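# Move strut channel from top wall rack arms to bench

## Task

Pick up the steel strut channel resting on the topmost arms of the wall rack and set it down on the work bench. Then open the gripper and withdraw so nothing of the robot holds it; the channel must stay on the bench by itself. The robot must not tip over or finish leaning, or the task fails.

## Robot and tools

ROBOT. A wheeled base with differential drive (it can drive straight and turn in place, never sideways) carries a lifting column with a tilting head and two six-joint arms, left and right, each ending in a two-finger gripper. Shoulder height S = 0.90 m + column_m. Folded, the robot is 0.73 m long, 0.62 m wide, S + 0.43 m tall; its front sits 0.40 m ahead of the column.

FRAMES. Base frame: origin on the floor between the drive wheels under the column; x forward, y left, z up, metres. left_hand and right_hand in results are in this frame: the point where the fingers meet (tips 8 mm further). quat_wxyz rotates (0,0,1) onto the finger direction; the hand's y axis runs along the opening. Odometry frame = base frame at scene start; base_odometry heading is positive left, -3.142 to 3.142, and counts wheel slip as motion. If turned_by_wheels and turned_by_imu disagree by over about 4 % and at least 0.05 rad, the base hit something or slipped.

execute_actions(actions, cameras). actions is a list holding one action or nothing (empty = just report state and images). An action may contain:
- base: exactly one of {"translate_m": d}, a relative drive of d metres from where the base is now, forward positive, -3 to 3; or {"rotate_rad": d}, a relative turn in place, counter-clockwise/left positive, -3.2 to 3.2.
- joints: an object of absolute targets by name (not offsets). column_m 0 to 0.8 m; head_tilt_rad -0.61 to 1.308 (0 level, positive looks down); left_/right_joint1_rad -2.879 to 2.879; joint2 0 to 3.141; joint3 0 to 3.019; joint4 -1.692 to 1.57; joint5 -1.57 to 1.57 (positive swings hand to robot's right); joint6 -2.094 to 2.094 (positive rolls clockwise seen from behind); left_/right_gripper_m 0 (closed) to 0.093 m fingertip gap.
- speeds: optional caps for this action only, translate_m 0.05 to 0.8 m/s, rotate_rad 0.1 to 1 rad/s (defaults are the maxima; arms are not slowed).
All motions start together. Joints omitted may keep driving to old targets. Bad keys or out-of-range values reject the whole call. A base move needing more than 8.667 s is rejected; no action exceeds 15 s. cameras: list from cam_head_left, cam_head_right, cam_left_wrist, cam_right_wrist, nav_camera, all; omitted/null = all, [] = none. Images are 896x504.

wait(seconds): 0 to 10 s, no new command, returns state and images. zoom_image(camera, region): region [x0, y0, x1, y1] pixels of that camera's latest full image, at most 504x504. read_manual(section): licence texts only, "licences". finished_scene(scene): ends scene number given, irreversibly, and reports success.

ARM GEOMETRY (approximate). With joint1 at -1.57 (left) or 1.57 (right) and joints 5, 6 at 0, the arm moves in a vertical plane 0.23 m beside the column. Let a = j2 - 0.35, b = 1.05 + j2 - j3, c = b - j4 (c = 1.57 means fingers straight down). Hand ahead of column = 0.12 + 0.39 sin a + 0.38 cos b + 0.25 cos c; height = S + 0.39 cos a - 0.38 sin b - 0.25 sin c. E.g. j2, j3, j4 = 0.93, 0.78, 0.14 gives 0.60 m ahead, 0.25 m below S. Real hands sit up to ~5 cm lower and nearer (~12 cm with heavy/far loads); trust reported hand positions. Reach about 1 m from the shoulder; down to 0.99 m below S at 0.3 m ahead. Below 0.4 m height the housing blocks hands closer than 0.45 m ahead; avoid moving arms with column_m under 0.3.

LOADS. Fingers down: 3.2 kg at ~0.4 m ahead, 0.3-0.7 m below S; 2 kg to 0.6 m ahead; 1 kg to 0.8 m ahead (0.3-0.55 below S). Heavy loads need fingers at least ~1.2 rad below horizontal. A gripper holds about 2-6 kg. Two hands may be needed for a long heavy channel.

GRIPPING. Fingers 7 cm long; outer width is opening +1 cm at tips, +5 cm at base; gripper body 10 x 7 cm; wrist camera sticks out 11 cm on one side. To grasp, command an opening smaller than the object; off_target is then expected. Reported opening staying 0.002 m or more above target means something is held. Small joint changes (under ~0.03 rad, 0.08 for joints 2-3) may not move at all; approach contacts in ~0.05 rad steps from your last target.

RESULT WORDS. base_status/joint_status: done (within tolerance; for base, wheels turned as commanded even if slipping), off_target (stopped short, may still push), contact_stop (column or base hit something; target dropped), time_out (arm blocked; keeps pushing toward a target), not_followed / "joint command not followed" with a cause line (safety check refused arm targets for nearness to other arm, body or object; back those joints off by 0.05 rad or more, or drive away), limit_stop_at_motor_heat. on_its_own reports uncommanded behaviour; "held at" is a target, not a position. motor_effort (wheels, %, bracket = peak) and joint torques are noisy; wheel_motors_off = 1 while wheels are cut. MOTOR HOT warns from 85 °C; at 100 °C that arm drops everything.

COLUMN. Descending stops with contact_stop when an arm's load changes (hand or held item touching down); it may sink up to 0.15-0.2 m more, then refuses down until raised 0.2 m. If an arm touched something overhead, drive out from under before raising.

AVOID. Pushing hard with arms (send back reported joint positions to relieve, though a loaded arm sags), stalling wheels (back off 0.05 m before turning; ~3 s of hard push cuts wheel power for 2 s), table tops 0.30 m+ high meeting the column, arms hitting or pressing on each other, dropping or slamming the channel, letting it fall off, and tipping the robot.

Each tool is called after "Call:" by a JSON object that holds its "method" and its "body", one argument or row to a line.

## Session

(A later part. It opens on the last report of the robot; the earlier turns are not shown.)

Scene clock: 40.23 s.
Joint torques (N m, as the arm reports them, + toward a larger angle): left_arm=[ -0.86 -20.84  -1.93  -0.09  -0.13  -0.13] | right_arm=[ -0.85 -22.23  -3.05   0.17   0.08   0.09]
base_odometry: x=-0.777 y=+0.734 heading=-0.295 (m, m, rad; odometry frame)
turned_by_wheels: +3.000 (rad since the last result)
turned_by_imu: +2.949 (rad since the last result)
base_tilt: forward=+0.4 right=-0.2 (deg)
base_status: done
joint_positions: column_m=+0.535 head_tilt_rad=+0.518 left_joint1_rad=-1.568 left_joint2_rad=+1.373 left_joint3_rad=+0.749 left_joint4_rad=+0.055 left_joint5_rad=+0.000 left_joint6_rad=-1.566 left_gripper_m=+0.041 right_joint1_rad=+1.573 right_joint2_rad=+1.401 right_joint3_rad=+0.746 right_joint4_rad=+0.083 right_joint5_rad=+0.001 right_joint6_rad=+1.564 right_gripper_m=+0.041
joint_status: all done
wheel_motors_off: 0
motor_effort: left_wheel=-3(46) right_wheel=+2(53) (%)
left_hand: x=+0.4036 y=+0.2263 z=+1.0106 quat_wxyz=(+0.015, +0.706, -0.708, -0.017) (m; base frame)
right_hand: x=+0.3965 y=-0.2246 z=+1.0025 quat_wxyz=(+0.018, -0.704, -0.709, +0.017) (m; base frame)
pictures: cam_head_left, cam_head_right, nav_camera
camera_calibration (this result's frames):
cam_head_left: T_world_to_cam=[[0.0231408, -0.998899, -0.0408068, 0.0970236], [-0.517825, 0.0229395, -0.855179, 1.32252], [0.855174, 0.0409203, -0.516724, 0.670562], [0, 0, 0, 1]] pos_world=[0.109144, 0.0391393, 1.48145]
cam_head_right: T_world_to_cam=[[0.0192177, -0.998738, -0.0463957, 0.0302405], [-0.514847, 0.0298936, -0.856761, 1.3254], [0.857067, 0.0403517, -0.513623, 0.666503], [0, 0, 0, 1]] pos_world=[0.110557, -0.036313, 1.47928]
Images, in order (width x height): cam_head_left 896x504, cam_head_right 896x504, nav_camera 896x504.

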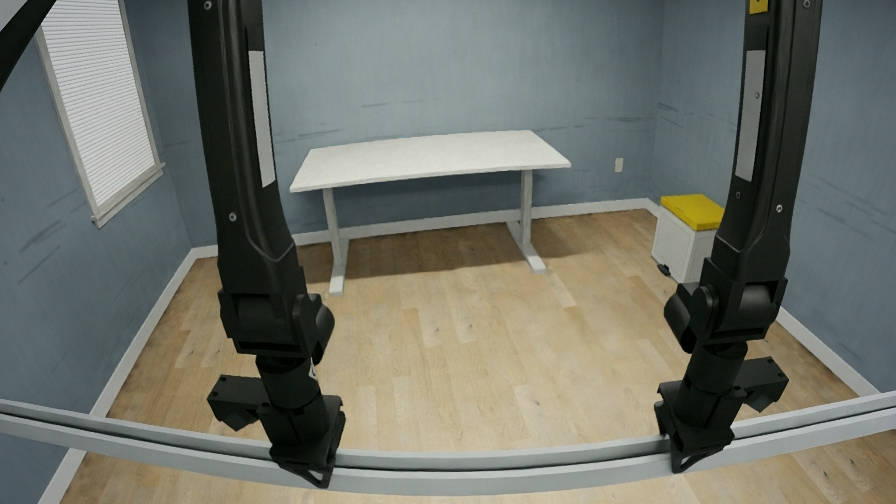

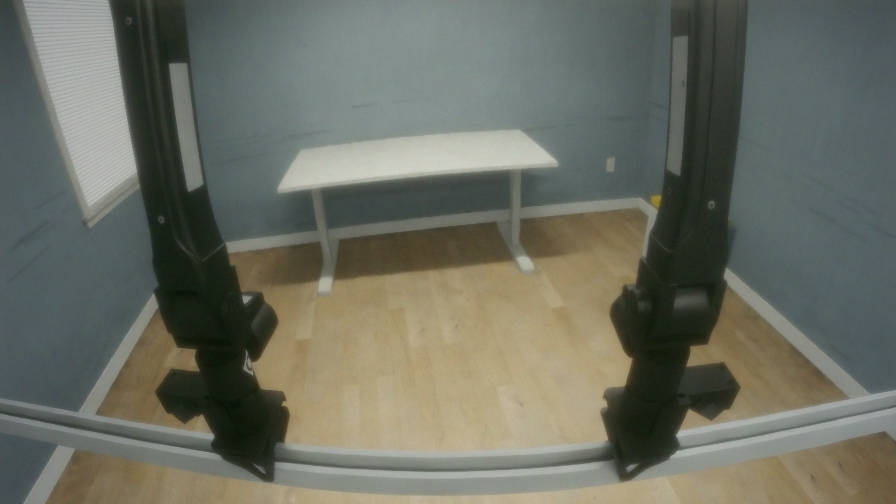

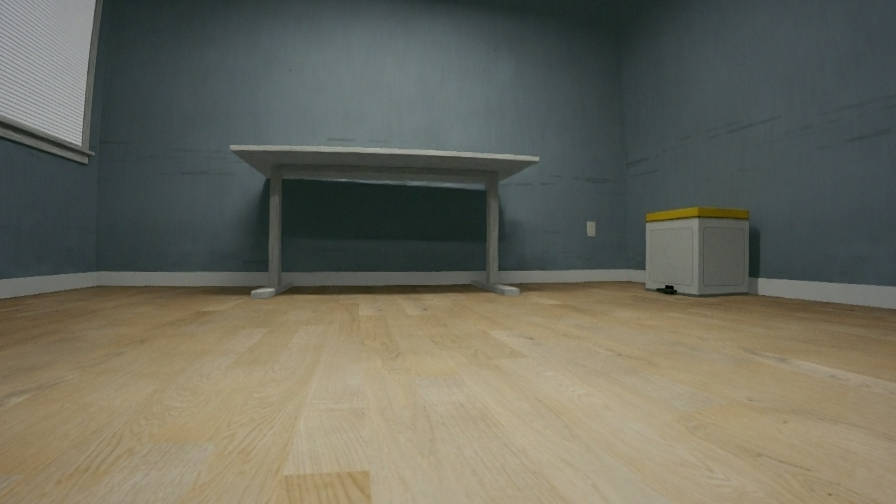

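Call:
{"method": "execute_actions", "body": {
  "actions": [
    {"base": {"translate_m": 0.95}, "speeds": {"translate_m": 0.7}, "joints": {"column_m": 0.38}}
  ],
  "cameras": []
}}

Call:
{"method": "execute_actions", "body": {
  "actions": [
    {"base": {"rotate_rad": 0.168}, "speeds": {"rotate_rad": 0.8}, "joints": {"head_tilt_rad": 0.6}}
  ],
  "cameras": ["cam_head_left", "cam_head_right", "nav_camera"]
}}

Scene clock: 43.97 s.
Joint torques (N m, as the arm reports them, + toward a larger angle): left_arm=[ -0.33 -21.06  -2.36  -0.11  -0.13  -0.11] | right_arm=[ -1.57 -22.26  -3.1    0.05   0.13   0.06]
base_odometry: x=+0.132 y=+0.458 heading=-0.294 (m, m, rad; odometry frame)
turned_by_wheels: +0.001 (rad since the last result)
turned_by_imu: +0.002 (rad since the last result)
base_tilt: forward=+0.5 right=-0.2 (deg)
base_status: done
joint_positions: column_m=+0.380 head_tilt_rad=+0.518 left_joint1_rad=-1.568 left_joint2_rad=+1.373 left_joint3_rad=+0.753 left_joint4_rad=+0.058 left_joint5_rad=+0.000 left_joint6_rad=-1.563 left_gripper_m=+0.041 right_joint1_rad=+1.573 right_joint2_rad=+1.402 right_joint3_rad=+0.749 right_joint4_rad=+0.086 right_joint5_rad=+0.001 right_joint6_rad=+1.567 right_gripper_m=+0.041
joint_status: all done
wheel_motors_off: 0
motor_effort: left_wheel=+0(54) right_wheel=+3(41) (%)
left_hand: x=+0.4072 y=+0.2263 z=+0.8555 quat_wxyz=(+0.012, +0.705, -0.709, -0.014) (m; base frame)
right_hand: x=+0.3988 y=-0.2246 z=+0.8473 quat_wxyz=(+0.015, -0.705, -0.708, +0.015) (m; base frame)
pictures: none
No camera images: the call's "cameras" was empty. Leave "cameras" out to get every camera's image.

Scene clock: 45.37 s.
Joint torques (N m, as the arm reports them, + toward a larger angle): left_arm=[ -1.07 -20.36  -2.09  -0.15  -0.14  -0.15] | right_arm=[ -1.09 -22.7   -2.94   0.11   0.1    0.07]
base_odometry: x=+0.132 y=+0.458 heading=-0.127 (m, m, rad; odometry frame)
turned_by_wheels: +0.167 (rad since the last result)
turned_by_imu: +0.158 (rad since the last result)
base_tilt: forward=+0.4 right=-0.2 (deg)
base_status: done
joint_positions: column_m=+0.380 head_tilt_rad=+0.603 left_joint1_rad=-1.566 left_joint2_rad=+1.373 left_joint3_rad=+0.749 left_joint4_rad=+0.056 left_joint5_rad=+0.000 left_joint6_rad=-1.569 left_gripper_m=+0.041 right_joint1_rad=+1.573 right_joint2_rad=+1.402 right_joint3_rad=+0.745 right_joint4_rad=+0.085 right_joint5_rad=+0.000 right_joint6_rad=+1.568 right_gripper_m=+0.041
joint_status: all done
wheel_motors_off: 0
motor_effort: left_wheel=-1(50) right_wheel=+0(45) (%)
left_hand: x=+0.4041 y=+0.2268 z=+0.8557 quat_wxyz=(+0.014, +0.707, -0.707, -0.017) (m; base frame)
right_hand: x=+0.3962 y=-0.2243 z=+0.8476 quat_wxyz=(+0.018, -0.705, -0.708, +0.016) (m; base frame)
pictures: cam_head_left, cam_head_right, nav_camera
camera_calibration (this result's frames):
cam_head_left: T_world_to_cam=[[0.0195881, -0.998899, -0.0426262, 0.0933691], [-0.588648, 0.0229395, -0.808064, 1.12931], [0.808152, 0.0409203, -0.587551, 0.689666], [0, 0, 0, 1]] pos_world=[0.105581, 0.0391393, 1.32175]
cam_head_right: T_world_to_cam=[[0.0152041, -0.998738, -0.0478614, 0.0252605], [-0.585815, 0.0298936, -0.809893, 1.13228], [0.810302, 0.0403517, -0.584621, 0.68631], [0, 0, 0, 1]] pos_world=[0.106804, -0.036313, 1.31947]
Images, in order (width x height): cam_head_left 896x504, cam_head_right 896x504, nav_camera 896x504.

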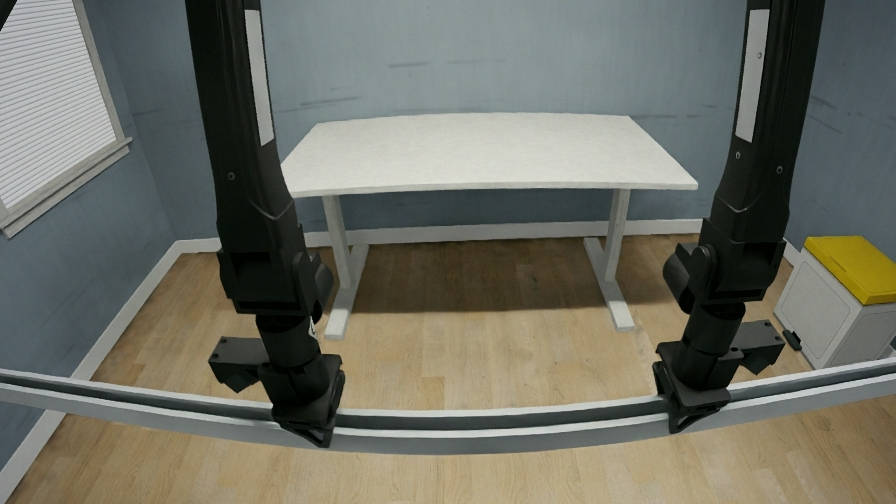

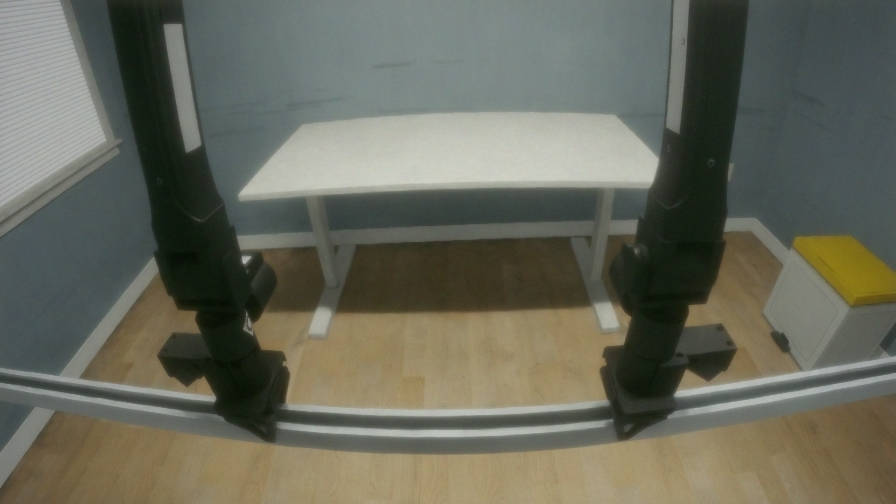

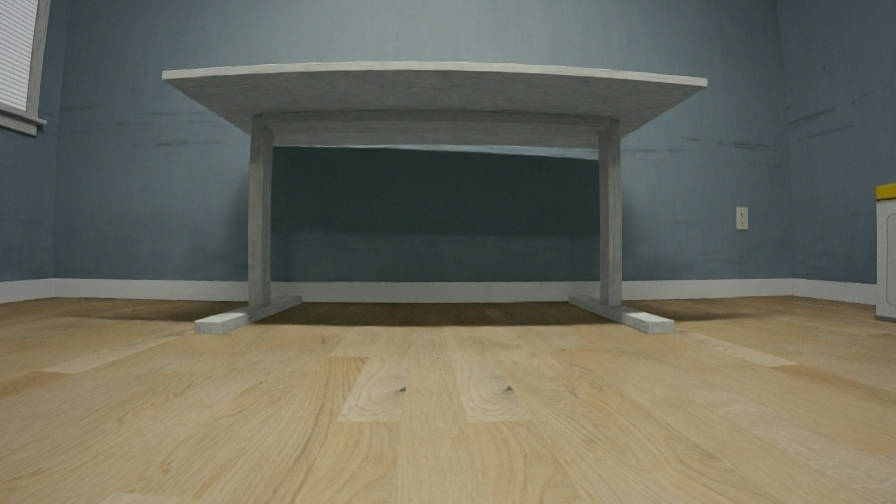

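Call:
{"method": "execute_actions", "body": {
  "actions": [
    {"base": {"translate_m": 1.08}, "speeds": {"translate_m": 0.7}, "joints": {"column_m": 0.345, "head_tilt_rad": 1.0}}
  ]
}}

Scene clock: 49.17 s.
Joint torques (N m, as the arm reports them, + toward a larger angle): left_arm=[ -0.47 -19.8   -2.02   0.07  -0.14  -0.1 ] | right_arm=[ -0.65 -22.1   -3.04   0.12   0.16   0.02]
base_odometry: x=+1.204 y=+0.321 heading=-0.126 (m, m, rad; odometry frame)
turned_by_wheels: +0.001 (rad since the last result)
turned_by_imu: +0.002 (rad since the last result)
base_tilt: forward=+0.4 right=-0.2 (deg)
base_status: done
joint_positions: column_m=+0.345 head_tilt_rad=+1.001 left_joint1_rad=-1.566 left_joint2_rad=+1.373 left_joint3_rad=+0.750 left_joint4_rad=+0.056 left_joint5_rad=+0.000 left_joint6_rad=-1.568 left_gripper_m=+0.041 right_joint1_rad=+1.573 right_joint2_rad=+1.402 right_joint3_rad=+0.747 right_joint4_rad=+0.085 right_joint5_rad=+0.001 right_joint6_rad=+1.568 right_gripper_m=+0.041
joint_status: all done
wheel_motors_off: 0
motor_effort: left_wheel=+1(55) right_wheel=+0(34) (%)
left_hand: x=+0.4047 y=+0.2268 z=+0.8207 quat_wxyz=(+0.014, +0.707, -0.707, -0.016) (m; base frame)
right_hand: x=+0.3970 y=-0.2243 z=+0.8125 quat_wxyz=(+0.017, -0.706, -0.708, +0.016) (m; base frame)
pictures: cam_head_left, cam_head_right, cam_left_wrist, cam_right_wrist, nav_camera
camera_calibration (this result's frames):
cam_head_left: T_world_to_cam=[[0.00157425, -0.998899, -0.0468851, 0.0984459], [-0.855404, 0.0229395, -0.517453, 0.727546], [0.517959, 0.0409203, -0.854426, 1.03882], [0, 0, 0, 1]] pos_world=[0.0841254, 0.0391393, 1.26868]
cam_head_right: T_world_to_cam=[[-0.00449358, -0.998738, -0.0500169, 0.0274386], [-0.853499, 0.0298936, -0.520236, 0.73177], [0.521075, 0.0403517, -0.852557, 1.03693], [0, 0, 0, 1]] pos_world=[0.0843721, -0.036313, 1.26611]
cam_left_wrist: T_world_to_cam=[[0.997358, 0.00844304, -0.0721557, -0.344313], [0.0491527, -0.809797, 0.584648, -0.312661], [-0.0534952, -0.58665, -0.808072, 0.944203], [0, 0, 0, 1]] pos_world=[0.409282, 0.303632, 0.920937]
cam_right_wrist: T_world_to_cam=[[-0.999036, 0.00133533, 0.043874, 0.364807], [0.0264363, 0.816225, 0.577129, -0.291281], [-0.0350404, 0.577732, -0.815474, 0.925997], [0, 0, 0, 1]] pos_world=[0.404603, -0.297715, 0.907228]
Images, in order (width x height): cam_head_left 896x504, cam_head_right 896x504, cam_left_wrist 896x504, cam_right_wrist 896x504, nav_camera 896x504.

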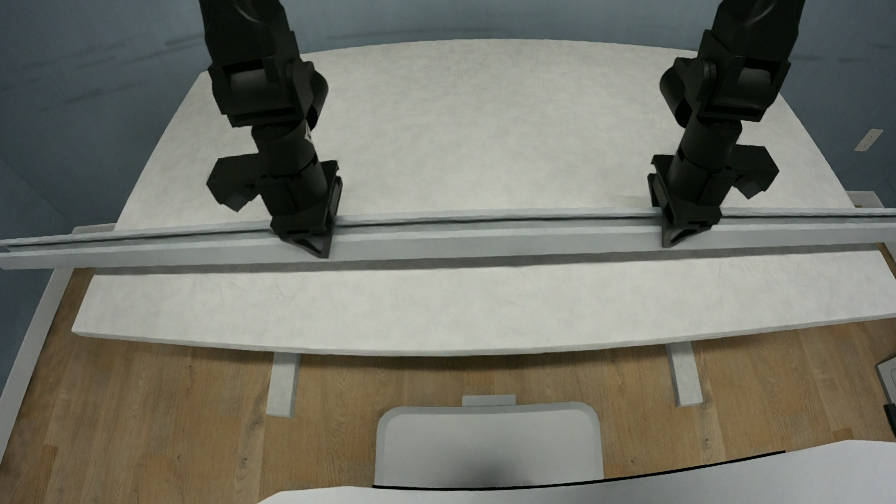

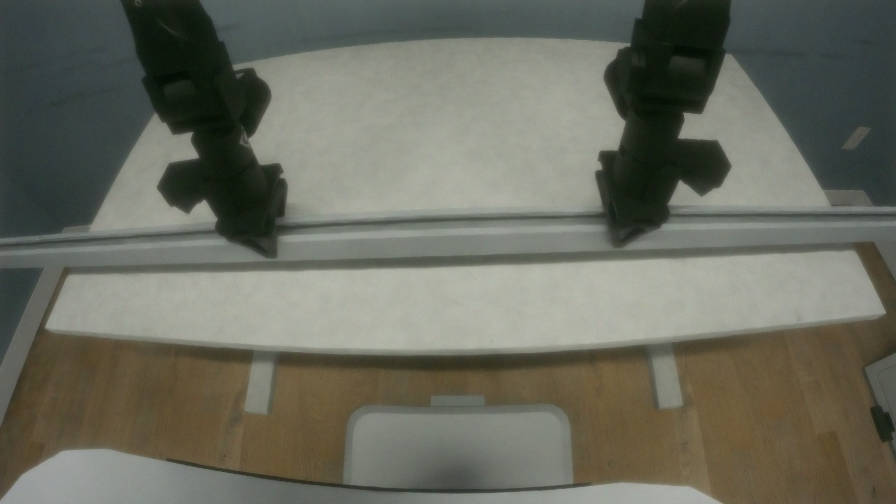

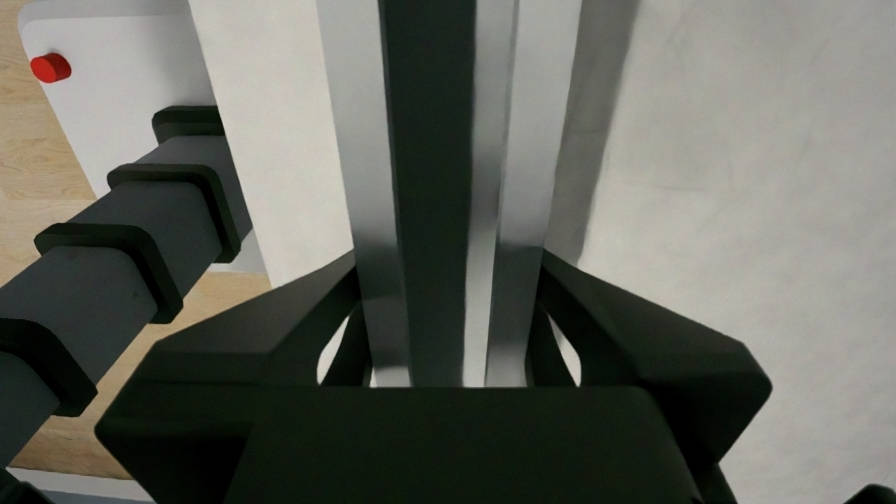

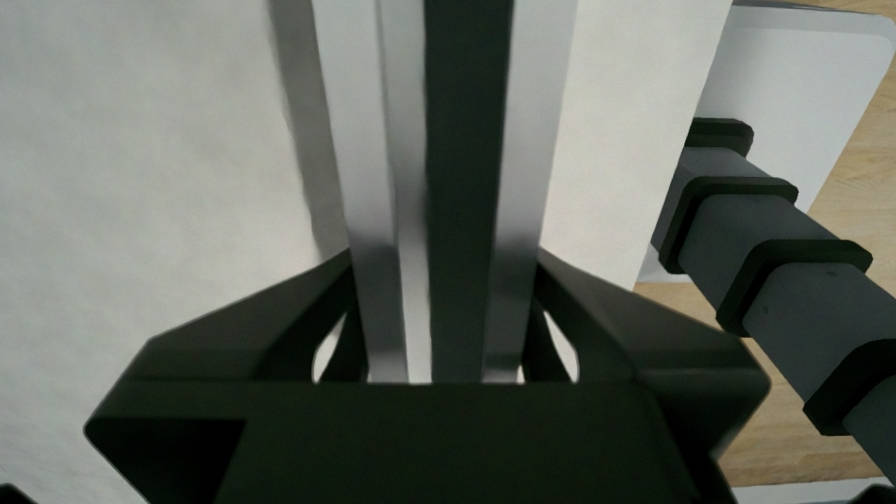

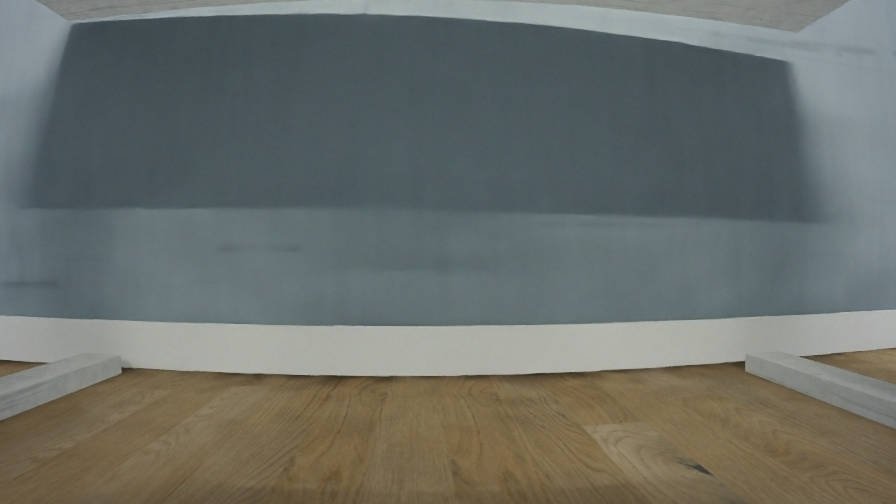

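Call:
{"method": "execute_actions", "body": {
  "actions": [
    {"base": {"translate_m": 0.11}, "speeds": {"translate_m": 0.3}, "joints": {"column_m": 0.315}}
  ],
  "cameras": ["cam_head_left", "cam_left_wrist", "cam_right_wrist"]
}}

Scene clock: 50.93 s.
Joint torques (N m, as the arm reports them, + toward a larger angle): left_arm=[ -0.43 -20.06  -2.57  -0.17  -0.14  -0.12] | right_arm=[ -0.86 -22.95  -3.24   0.15   0.11   0.06]
base_odometry: x=+1.313 y=+0.308 heading=-0.126 (m, m, rad; odometry frame)
turned_by_wheels: +0.001 (rad since the last result)
turned_by_imu: +0.001 (rad since the last result)
base_tilt: forward=+0.4 right=-0.2 (deg)
base_status: done
joint_positions: column_m=+0.315 head_tilt_rad=+1.001 left_joint1_rad=-1.566 left_joint2_rad=+1.373 left_joint3_rad=+0.753 left_joint4_rad=+0.058 left_joint5_rad=+0.000 left_joint6_rad=-1.568 left_gripper_m=+0.041 right_joint1_rad=+1.573 right_joint2_rad=+1.402 right_joint3_rad=+0.750 right_joint4_rad=+0.087 right_joint5_rad=+0.001 right_joint6_rad=+1.568 right_gripper_m=+0.041
joint_status: all done
wheel_motors_off: 0
motor_effort: left_wheel=+1(34) right_wheel=-2(36) (%)
left_hand: x=+0.4072 y=+0.2268 z=+0.7905 quat_wxyz=(+0.012, +0.707, -0.707, -0.014) (m; base frame)
right_hand: x=+0.3993 y=-0.2243 z=+0.7822 quat_wxyz=(+0.015, -0.706, -0.708, +0.014) (m; base frame)
pictures: cam_head_left, cam_left_wrist, cam_right_wrist
camera_calibration (this result's frames):
cam_head_left: T_world_to_cam=[[0.00156829, -0.998899, -0.0468853, 0.0970392], [-0.85547, 0.0229395, -0.517344, 0.711877], [0.51785, 0.0409203, -0.854492, 1.01326], [0, 0, 0, 1]] pos_world=[0.0841175, 0.0391393, 1.23866]
cam_left_wrist: T_world_to_cam=[[0.997729, 0.00842342, -0.0668281, -0.353315], [0.046013, -0.809805, 0.584892, -0.294045], [-0.0491909, -0.586639, -0.808353, 0.918418], [0, 0, 0, 1]] pos_world=[0.41122, 0.303636, 0.890779]
cam_right_wrist: T_world_to_cam=[[-0.999241, 0.00134472, 0.0389191, 0.372397], [0.0235818, 0.816222, 0.577257, -0.272802], [-0.0309903, 0.577737, -0.815634, 0.899852], [0, 0, 0, 1]] pos_world=[0.406434, -0.297712, 0.876934]
Images, in order (width x height): cam_head_left 896x504, cam_left_wrist 896x504, cam_right_wrist 896x504.

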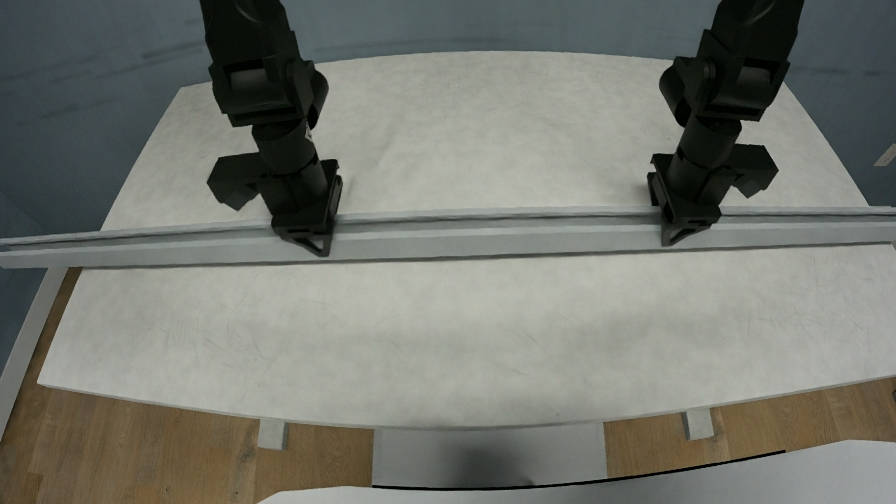

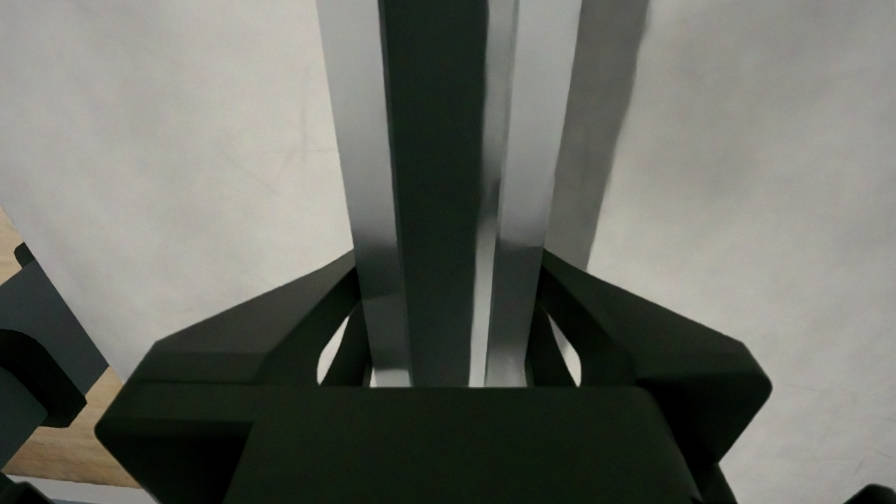

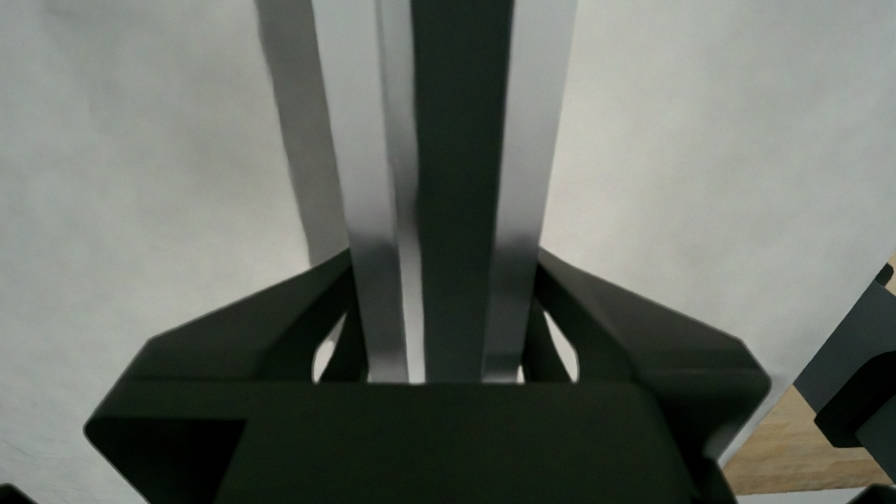

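Call:
{"method": "execute_actions", "body": {
  "actions": [
    {"joints": {"column_m": 0.288}}
  ],
  "cameras": ["cam_head_left"]
}}

Scene clock: 52.10 s.
Joint torques (N m, as the arm reports them, + toward a larger angle): left_arm=[ -0.41 -20.4   -2.26  -0.17  -0.14  -0.1 ] | right_arm=[ -0.79 -22.31  -3.25  -0.07   0.1    0.05]
base_odometry: x=+1.313 y=+0.308 heading=-0.126 (m, m, rad; odometry frame)
turned_by_wheels: +0.000 (rad since the last result)
turned_by_imu: +0.000 (rad since the last result)
base_tilt: forward=+0.4 right=-0.2 (deg)
base_status: not commanded
joint_positions: column_m=+0.288 head_tilt_rad=+1.001 left_joint1_rad=-1.566 left_joint2_rad=+1.373 left_joint3_rad=+0.753 left_joint4_rad=+0.058 left_joint5_rad=+0.000 left_joint6_rad=-1.568 left_gripper_m=+0.041 right_joint1_rad=+1.573 right_joint2_rad=+1.402 right_joint3_rad=+0.750 right_joint4_rad=+0.087 right_joint5_rad=+0.001 right_joint6_rad=+1.568 right_gripper_m=+0.041
joint_status: all done
wheel_motors_off: 0
motor_effort: left_wheel=+3(2) right_wheel=-3(3) (%)
left_hand: x=+0.4072 y=+0.2268 z=+0.7635 quat_wxyz=(+0.012, +0.707, -0.707, -0.014) (m; base frame)
right_hand: x=+0.3993 y=-0.2243 z=+0.7552 quat_wxyz=(+0.015, -0.706, -0.708, +0.014) (m; base frame)
pictures: cam_head_left
camera_calibration (this result's frames):
cam_head_left: T_world_to_cam=[[0.00156829, -0.998899, -0.0468853, 0.095774], [-0.85547, 0.0229395, -0.517344, 0.697916], [0.51785, 0.0409203, -0.854492, 0.990206], [0, 0, 0, 1]] pos_world=[0.0841175, 0.0391393, 1.21168]
Images, in order (width x height): cam_head_left 896x504.

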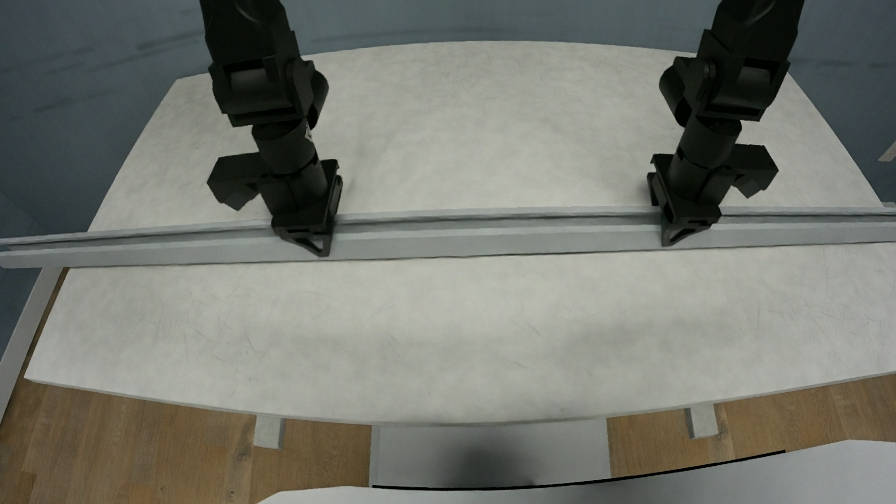

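Call:
{"method": "execute_actions", "body": {
  "actions": [
    {"joints": {"column_m": 0.268}}
  ],
  "cameras": ["cam_head_left"]
}}

Scene clock: 53.00 s.
Joint torques (N m, as the arm reports them, + toward a larger angle): left_arm=[ -0.42 -19.49  -1.82  -0.17  -0.14  -0.1 ] | right_arm=[ -1.12 -20.86  -2.37  -0.1    0.16   0.02]
base_odometry: x=+1.313 y=+0.308 heading=-0.126 (m, m, rad; odometry frame)
turned_by_wheels: +0.000 (rad since the last result)
turned_by_imu: +0.000 (rad since the last result)
base_tilt: forward=+0.5 right=-0.1 (deg)
base_status: not commanded
joint_positions: column_m=+0.268 head_tilt_rad=+1.001 left_joint1_rad=-1.566 left_joint2_rad=+1.363 left_joint3_rad=+0.746 left_joint4_rad=+0.058 left_joint5_rad=+0.000 left_joint6_rad=-1.568 left_gripper_m=+0.041 right_joint1_rad=+1.573 right_joint2_rad=+1.391 right_joint3_rad=+0.741 right_joint4_rad=+0.087 right_joint5_rad=+0.001 right_joint6_rad=+1.568 right_gripper_m=+0.041
joint_status: all done
wheel_motors_off: 0
motor_effort: left_wheel=+4(4) right_wheel=-3(2) (%)
left_hand: x=+0.4070 y=+0.2268 z=+0.7467 quat_wxyz=(+0.011, +0.707, -0.707, -0.014) (m; base frame)
right_hand: x=+0.3988 y=-0.2244 z=+0.7389 quat_wxyz=(+0.014, -0.706, -0.708, +0.013) (m; base frame)
pictures: cam_head_left
camera_calibration (this result's frames):
cam_head_left: T_world_to_cam=[[0.00156807, -0.998899, -0.0468853, 0.0948369], [-0.855472, 0.0229395, -0.51734, 0.687571], [0.517846, 0.0409203, -0.854494, 0.97313], [0, 0, 0, 1]] pos_world=[0.0841172, 0.0391393, 1.19169]
Images, in order (width x height): cam_head_left 896x504.

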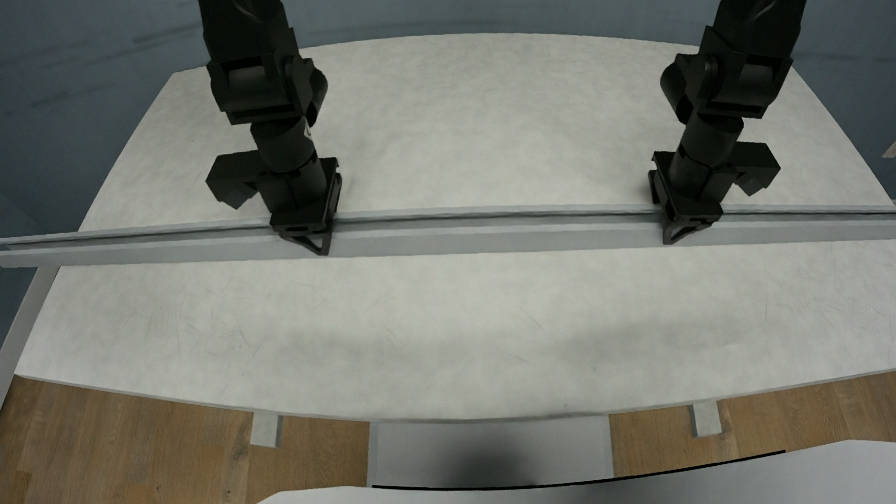

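Call:
{"method": "execute_actions", "body": {
  "actions": [
    {"joints": {"column_m": 0.254}}
  ],
  "cameras": ["cam_head_left"]
}}

Scene clock: 53.83 s.
Joint torques (N m, as the arm reports them, + toward a larger angle): left_arm=[ -0.45 -15.58   0.22   0.26  -0.15  -0.1 ] | right_arm=[ -1.15 -16.65   0.25   0.19   0.09   0.04]
base_odometry: x=+1.313 y=+0.308 heading=-0.126 (m, m, rad; odometry frame)
turned_by_wheels: +0.000 (rad since the last result)
turned_by_imu: +0.000 (rad since the last result)
base_tilt: forward=+0.4 right=-0.2 (deg)
base_status: not commanded
joint_positions: column_m=+0.254 head_tilt_rad=+1.001 left_joint1_rad=-1.566 left_joint2_rad=+1.321 left_joint3_rad=+0.722 left_joint4_rad=+0.047 left_joint5_rad=+0.000 left_joint6_rad=-1.568 left_gripper_m=+0.041 right_joint1_rad=+1.573 right_joint2_rad=+1.348 right_joint3_rad=+0.716 right_joint4_rad=+0.078 right_joint5_rad=+0.001 right_joint6_rad=+1.568 right_gripper_m=+0.041
joint_status: all done
wheel_motors_off: 0
motor_effort: left_wheel=+5(4) right_wheel=-2(3) (%)
left_hand: x=+0.4067 y=+0.2268 z=+0.7456 quat_wxyz=(+0.009, +0.707, -0.707, -0.011) (m; base frame)
right_hand: x=+0.3992 y=-0.2244 z=+0.7379 quat_wxyz=(+0.011, -0.706, -0.708, +0.011) (m; base frame)
pictures: cam_head_left
camera_calibration (this result's frames):
cam_head_left: T_world_to_cam=[[0.00156807, -0.998899, -0.0468853, 0.094183], [-0.855472, 0.0229395, -0.51734, 0.680355], [0.517846, 0.0409203, -0.854495, 0.961213], [0, 0, 0, 1]] pos_world=[0.0841172, 0.0391393, 1.17774]
Images, in order (width x height): cam_head_left 896x504.

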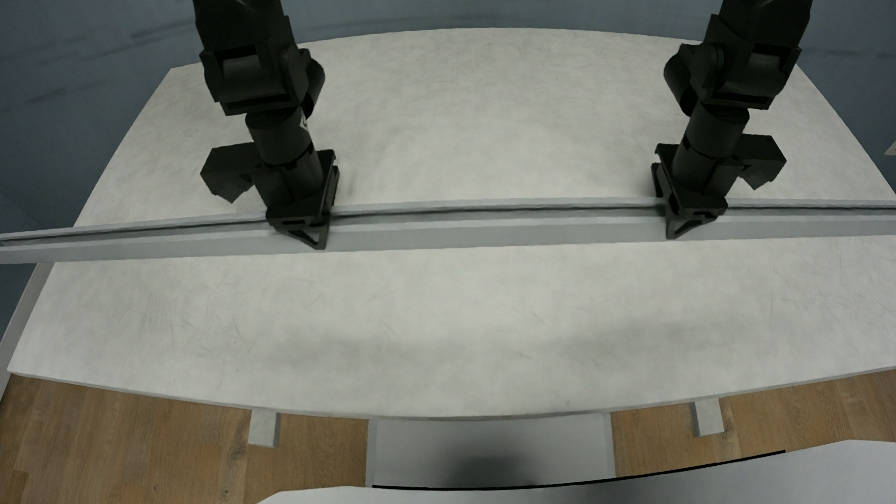

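Call:
{"method": "execute_actions", "body": {
  "actions": [
    {"joints": {"left_gripper_m": 0.093, "right_gripper_m": 0.093}}
  ],
  "cameras": ["cam_head_left", "cam_left_wrist", "cam_right_wrist"]
}}

Scene clock: 54.67 s.
Joint torques (N m, as the arm reports them, + toward a larger angle): left_arm=[ -0.42 -13.76   0.39   0.39  -0.14  -0.1 ] | right_arm=[ -0.4  -17.15  -0.76   0.55   0.09   0.06]
base_odometry: x=+1.313 y=+0.308 heading=-0.126 (m, m, rad; odometry frame)
turned_by_wheels: +0.000 (rad since the last result)
turned_by_imu: +0.000 (rad since the last result)
base_tilt: forward=+0.5 right=-0.2 (deg)
base_status: not commanded
joint_positions: column_m=+0.254 head_tilt_rad=+1.001 left_joint1_rad=-1.566 left_joint2_rad=+1.301 left_joint3_rad=+0.723 left_joint4_rad=+0.046 left_joint5_rad=+0.000 left_joint6_rad=-1.568 left_gripper_m=+0.093 right_joint1_rad=+1.573 right_joint2_rad=+1.348 right_joint3_rad=+0.728 right_joint4_rad=+0.078 right_joint5_rad=+0.001 right_joint6_rad=+1.568 right_gripper_m=+0.093
joint_status: all done
wheel_motors_off: 0
motor_effort: left_wheel=+4(5) right_wheel=-3(4) (%)
left_hand: x=+0.4153 y=+0.2268 z=+0.7514 quat_wxyz=(+0.002, +0.707, -0.707, -0.004) (m; base frame)
right_hand: x=+0.4061 y=-0.2244 z=+0.7374 quat_wxyz=(+0.007, -0.706, -0.708, +0.007) (m; base frame)
pictures: cam_head_left, cam_left_wrist, cam_right_wrist
camera_calibration (this result's frames):
cam_head_left: T_world_to_cam=[[0.00156807, -0.998899, -0.0468853, 0.094183], [-0.855472, 0.0229395, -0.51734, 0.680355], [0.517846, 0.0409203, -0.854495, 0.961213], [0, 0, 0, 1]] pos_world=[0.0841172, 0.0391393, 1.17774]
cam_left_wrist: T_world_to_cam=[[0.999276, 0.00831279, -0.0371151, -0.38695], [0.0285002, -0.809848, 0.585948, -0.265116], [-0.0251867, -0.586581, -0.809499, 0.878054], [0, 0, 0, 1]] pos_world=[0.416341, 0.303564, 0.851766]
cam_right_wrist: T_world_to_cam=[[-0.999858, 0.00138583, 0.0168017, 0.397493], [0.0108334, 0.816427, 0.577347, -0.241914], [-0.0129172, 0.577447, -0.816326, 0.856741], [0, 0, 0, 1]] pos_world=[0.411124, -0.297768, 0.83237]
Images, in order (width x height): cam_head_left 896x504, cam_left_wrist 896x504, cam_right_wrist 896x504.

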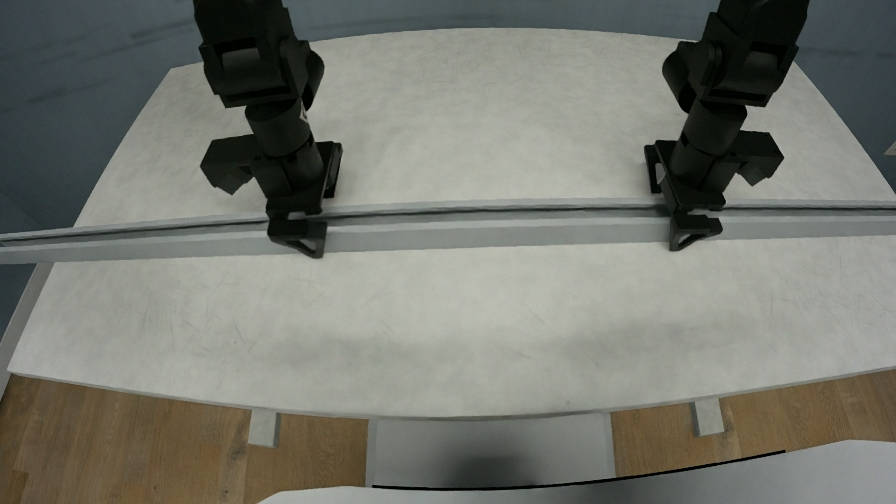

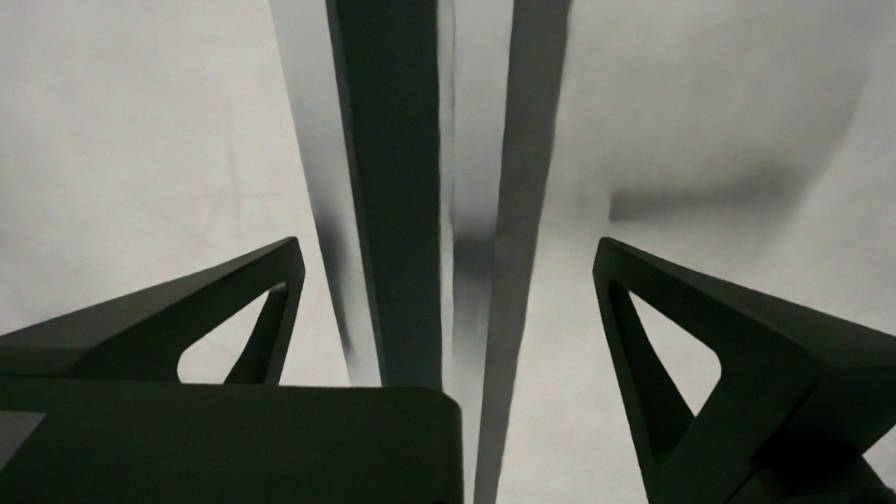

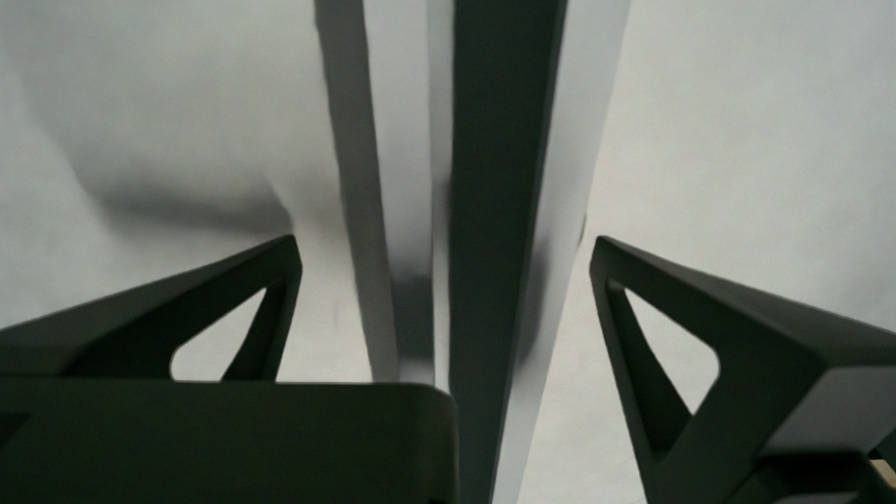

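Released. Now I'll raise the column so the fingers clear the strut, then back away.

Call:
{"method": "execute_actions", "body": {
  "actions": [
    {"joints": {"column_m": 0.335}}
  ],
  "cameras": ["cam_head_left"]
}}

Call:
{"method": "execute_actions", "body": {
  "actions": [
    {"base": {"translate_m": -0.8}, "joints": {"head_tilt_rad": 0.6}}
  ],
  "cameras": ["cam_head_left", "cam_head_right", "nav_camera"]
}}

Scene clock: 56.43 s.
Joint torques (N m, as the arm reports them, + toward a larger angle): left_arm=[ -0.39 -13.85   0.39   0.31  -0.14  -0.1 ] | right_arm=[  0.01 -16.47  -0.61   0.46   0.11   0.07]
base_odometry: x=+1.313 y=+0.308 heading=-0.126 (m, m, rad; odometry frame)
turned_by_wheels: +0.000 (rad since the last result)
turned_by_imu: +0.000 (rad since the last result)
base_tilt: forward=+0.4 right=-0.2 (deg)
base_status: not commanded
joint_positions: column_m=+0.335 head_tilt_rad=+1.001 left_joint1_rad=-1.566 left_joint2_rad=+1.301 left_joint3_rad=+0.723 left_joint4_rad=+0.046 left_joint5_rad=+0.000 left_joint6_rad=-1.568 left_gripper_m=+0.093 right_joint1_rad=+1.573 right_joint2_rad=+1.348 right_joint3_rad=+0.728 right_joint4_rad=+0.078 right_joint5_rad=+0.001 right_joint6_rad=+1.568 right_gripper_m=+0.093
joint_status: all done
wheel_motors_off: 0
motor_effort: left_wheel=+3(4) right_wheel=-2(3) (%)
left_hand: x=+0.4153 y=+0.2268 z=+0.8322 quat_wxyz=(+0.002, +0.707, -0.707, -0.004) (m; base frame)
right_hand: x=+0.4061 y=-0.2244 z=+0.8183 quat_wxyz=(+0.007, -0.706, -0.708, +0.007) (m; base frame)
pictures: cam_head_left
camera_calibration (this result's frames):
cam_head_left: T_world_to_cam=[[0.00156807, -0.998899, -0.0468853, 0.0979725], [-0.855472, 0.0229395, -0.51734, 0.72217], [0.517846, 0.0409203, -0.854495, 1.03028], [0, 0, 0, 1]] pos_world=[0.0841172, 0.0391393, 1.25857]
Images, in order (width x height): cam_head_left 896x504.

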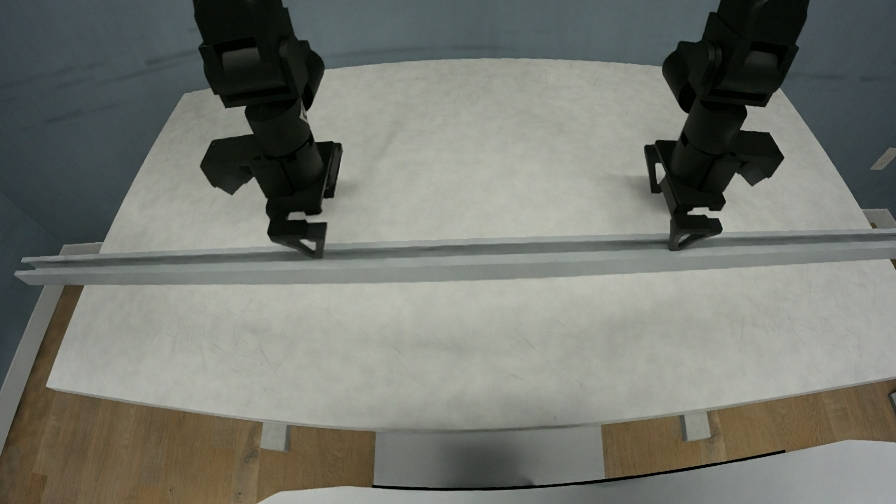

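Scene clock: 59.43 s.
Joint torques (N m, as the arm reports them, + toward a larger angle): left_arm=[ -0.42 -13.8    0.29   0.33  -0.14  -0.1 ] | right_arm=[ -0.82 -16.96  -0.74   0.51   0.15   0.08]
base_odometry: x=+0.519 y=+0.408 heading=-0.124 (m, m, rad; odometry frame)
turned_by_wheels: +0.001 (rad since the last result)
turned_by_imu: +0.000 (rad since the last result)
base_tilt: forward=+0.3 right=-0.2 (deg)
base_status: done
joint_positions: column_m=+0.335 head_tilt_rad=+0.617 left_joint1_rad=-1.566 left_joint2_rad=+1.298 left_joint3_rad=+0.725 left_joint4_rad=+0.045 left_joint5_rad=+0.000 left_joint6_rad=-1.568 left_gripper_m=+0.093 right_joint1_rad=+1.573 right_joint2_rad=+1.347 right_joint3_rad=+0.728 right_joint4_rad=+0.079 right_joint5_rad=+0.001 right_joint6_rad=+1.568 right_gripper_m=+0.093
joint_status: all done
wheel_motors_off: 0
motor_effort: left_wheel=+1(52) right_wheel=-2(43) (%)
left_hand: x=+0.4168 y=+0.2268 z=+0.8329 quat_wxyz=(+0.001, +0.707, -0.707, -0.003) (m; base frame)
right_hand: x=+0.4071 y=-0.2244 z=+0.8186 quat_wxyz=(+0.006, -0.706, -0.708, +0.006) (m; base frame)
pictures: cam_head_left, cam_head_right, nav_camera
camera_calibration (this result's frames):
cam_head_left: T_world_to_cam=[[0.019, -0.998899, -0.0428916, 0.0918257], [-0.599706, 0.0229395, -0.799891, 1.0826], [0.799995, 0.0409203, -0.59861, 0.678171], [0, 0, 0, 1]] pos_world=[0.104967, 0.0391393, 1.27586]
cam_head_right: T_world_to_cam=[[0.0145444, -0.998738, -0.048066, 0.0234042], [-0.596899, 0.0298936, -0.801759, 1.08555], [0.802185, 0.0403517, -0.595711, 0.674985], [0, 0, 0, 1]] pos_world=[0.106159, -0.036313, 1.27357]
Images, in order (width x height): cam_head_left 896x504, cam_head_right 896x504, nav_camera 896x504.

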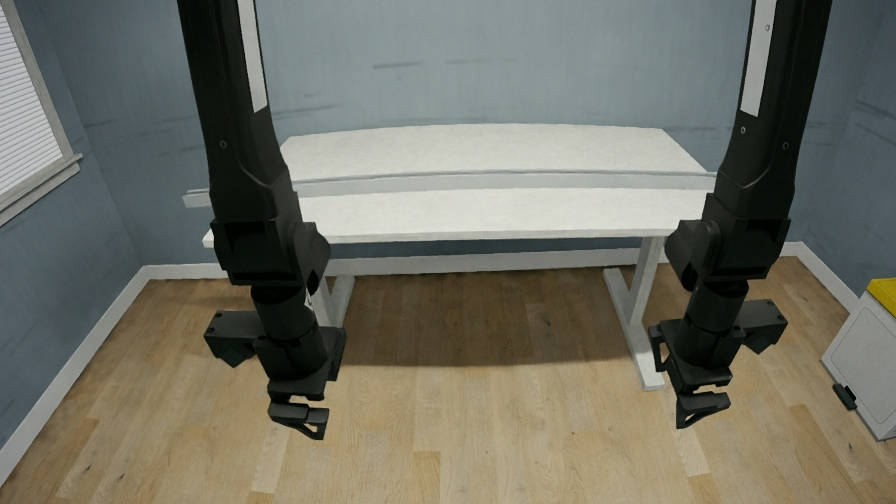

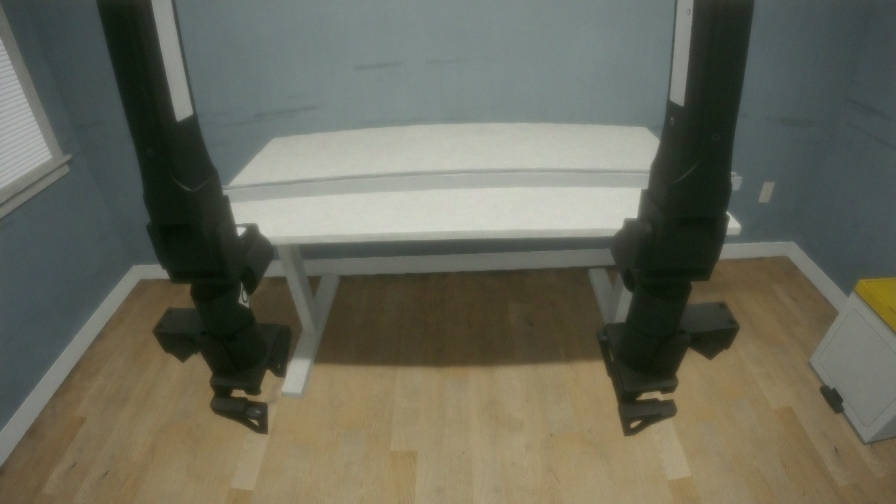

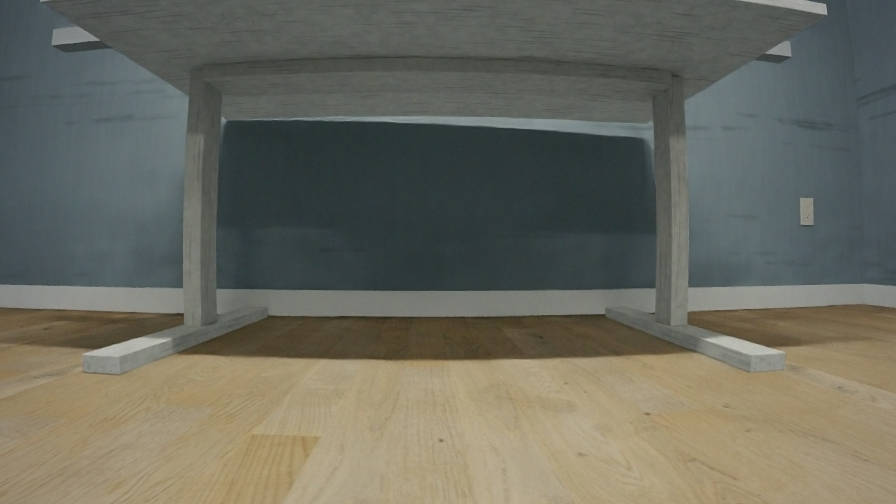

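Call:
{"method": "finished_scene", "body": {
  "scene": 1
}}

The scene is finished: the task was done.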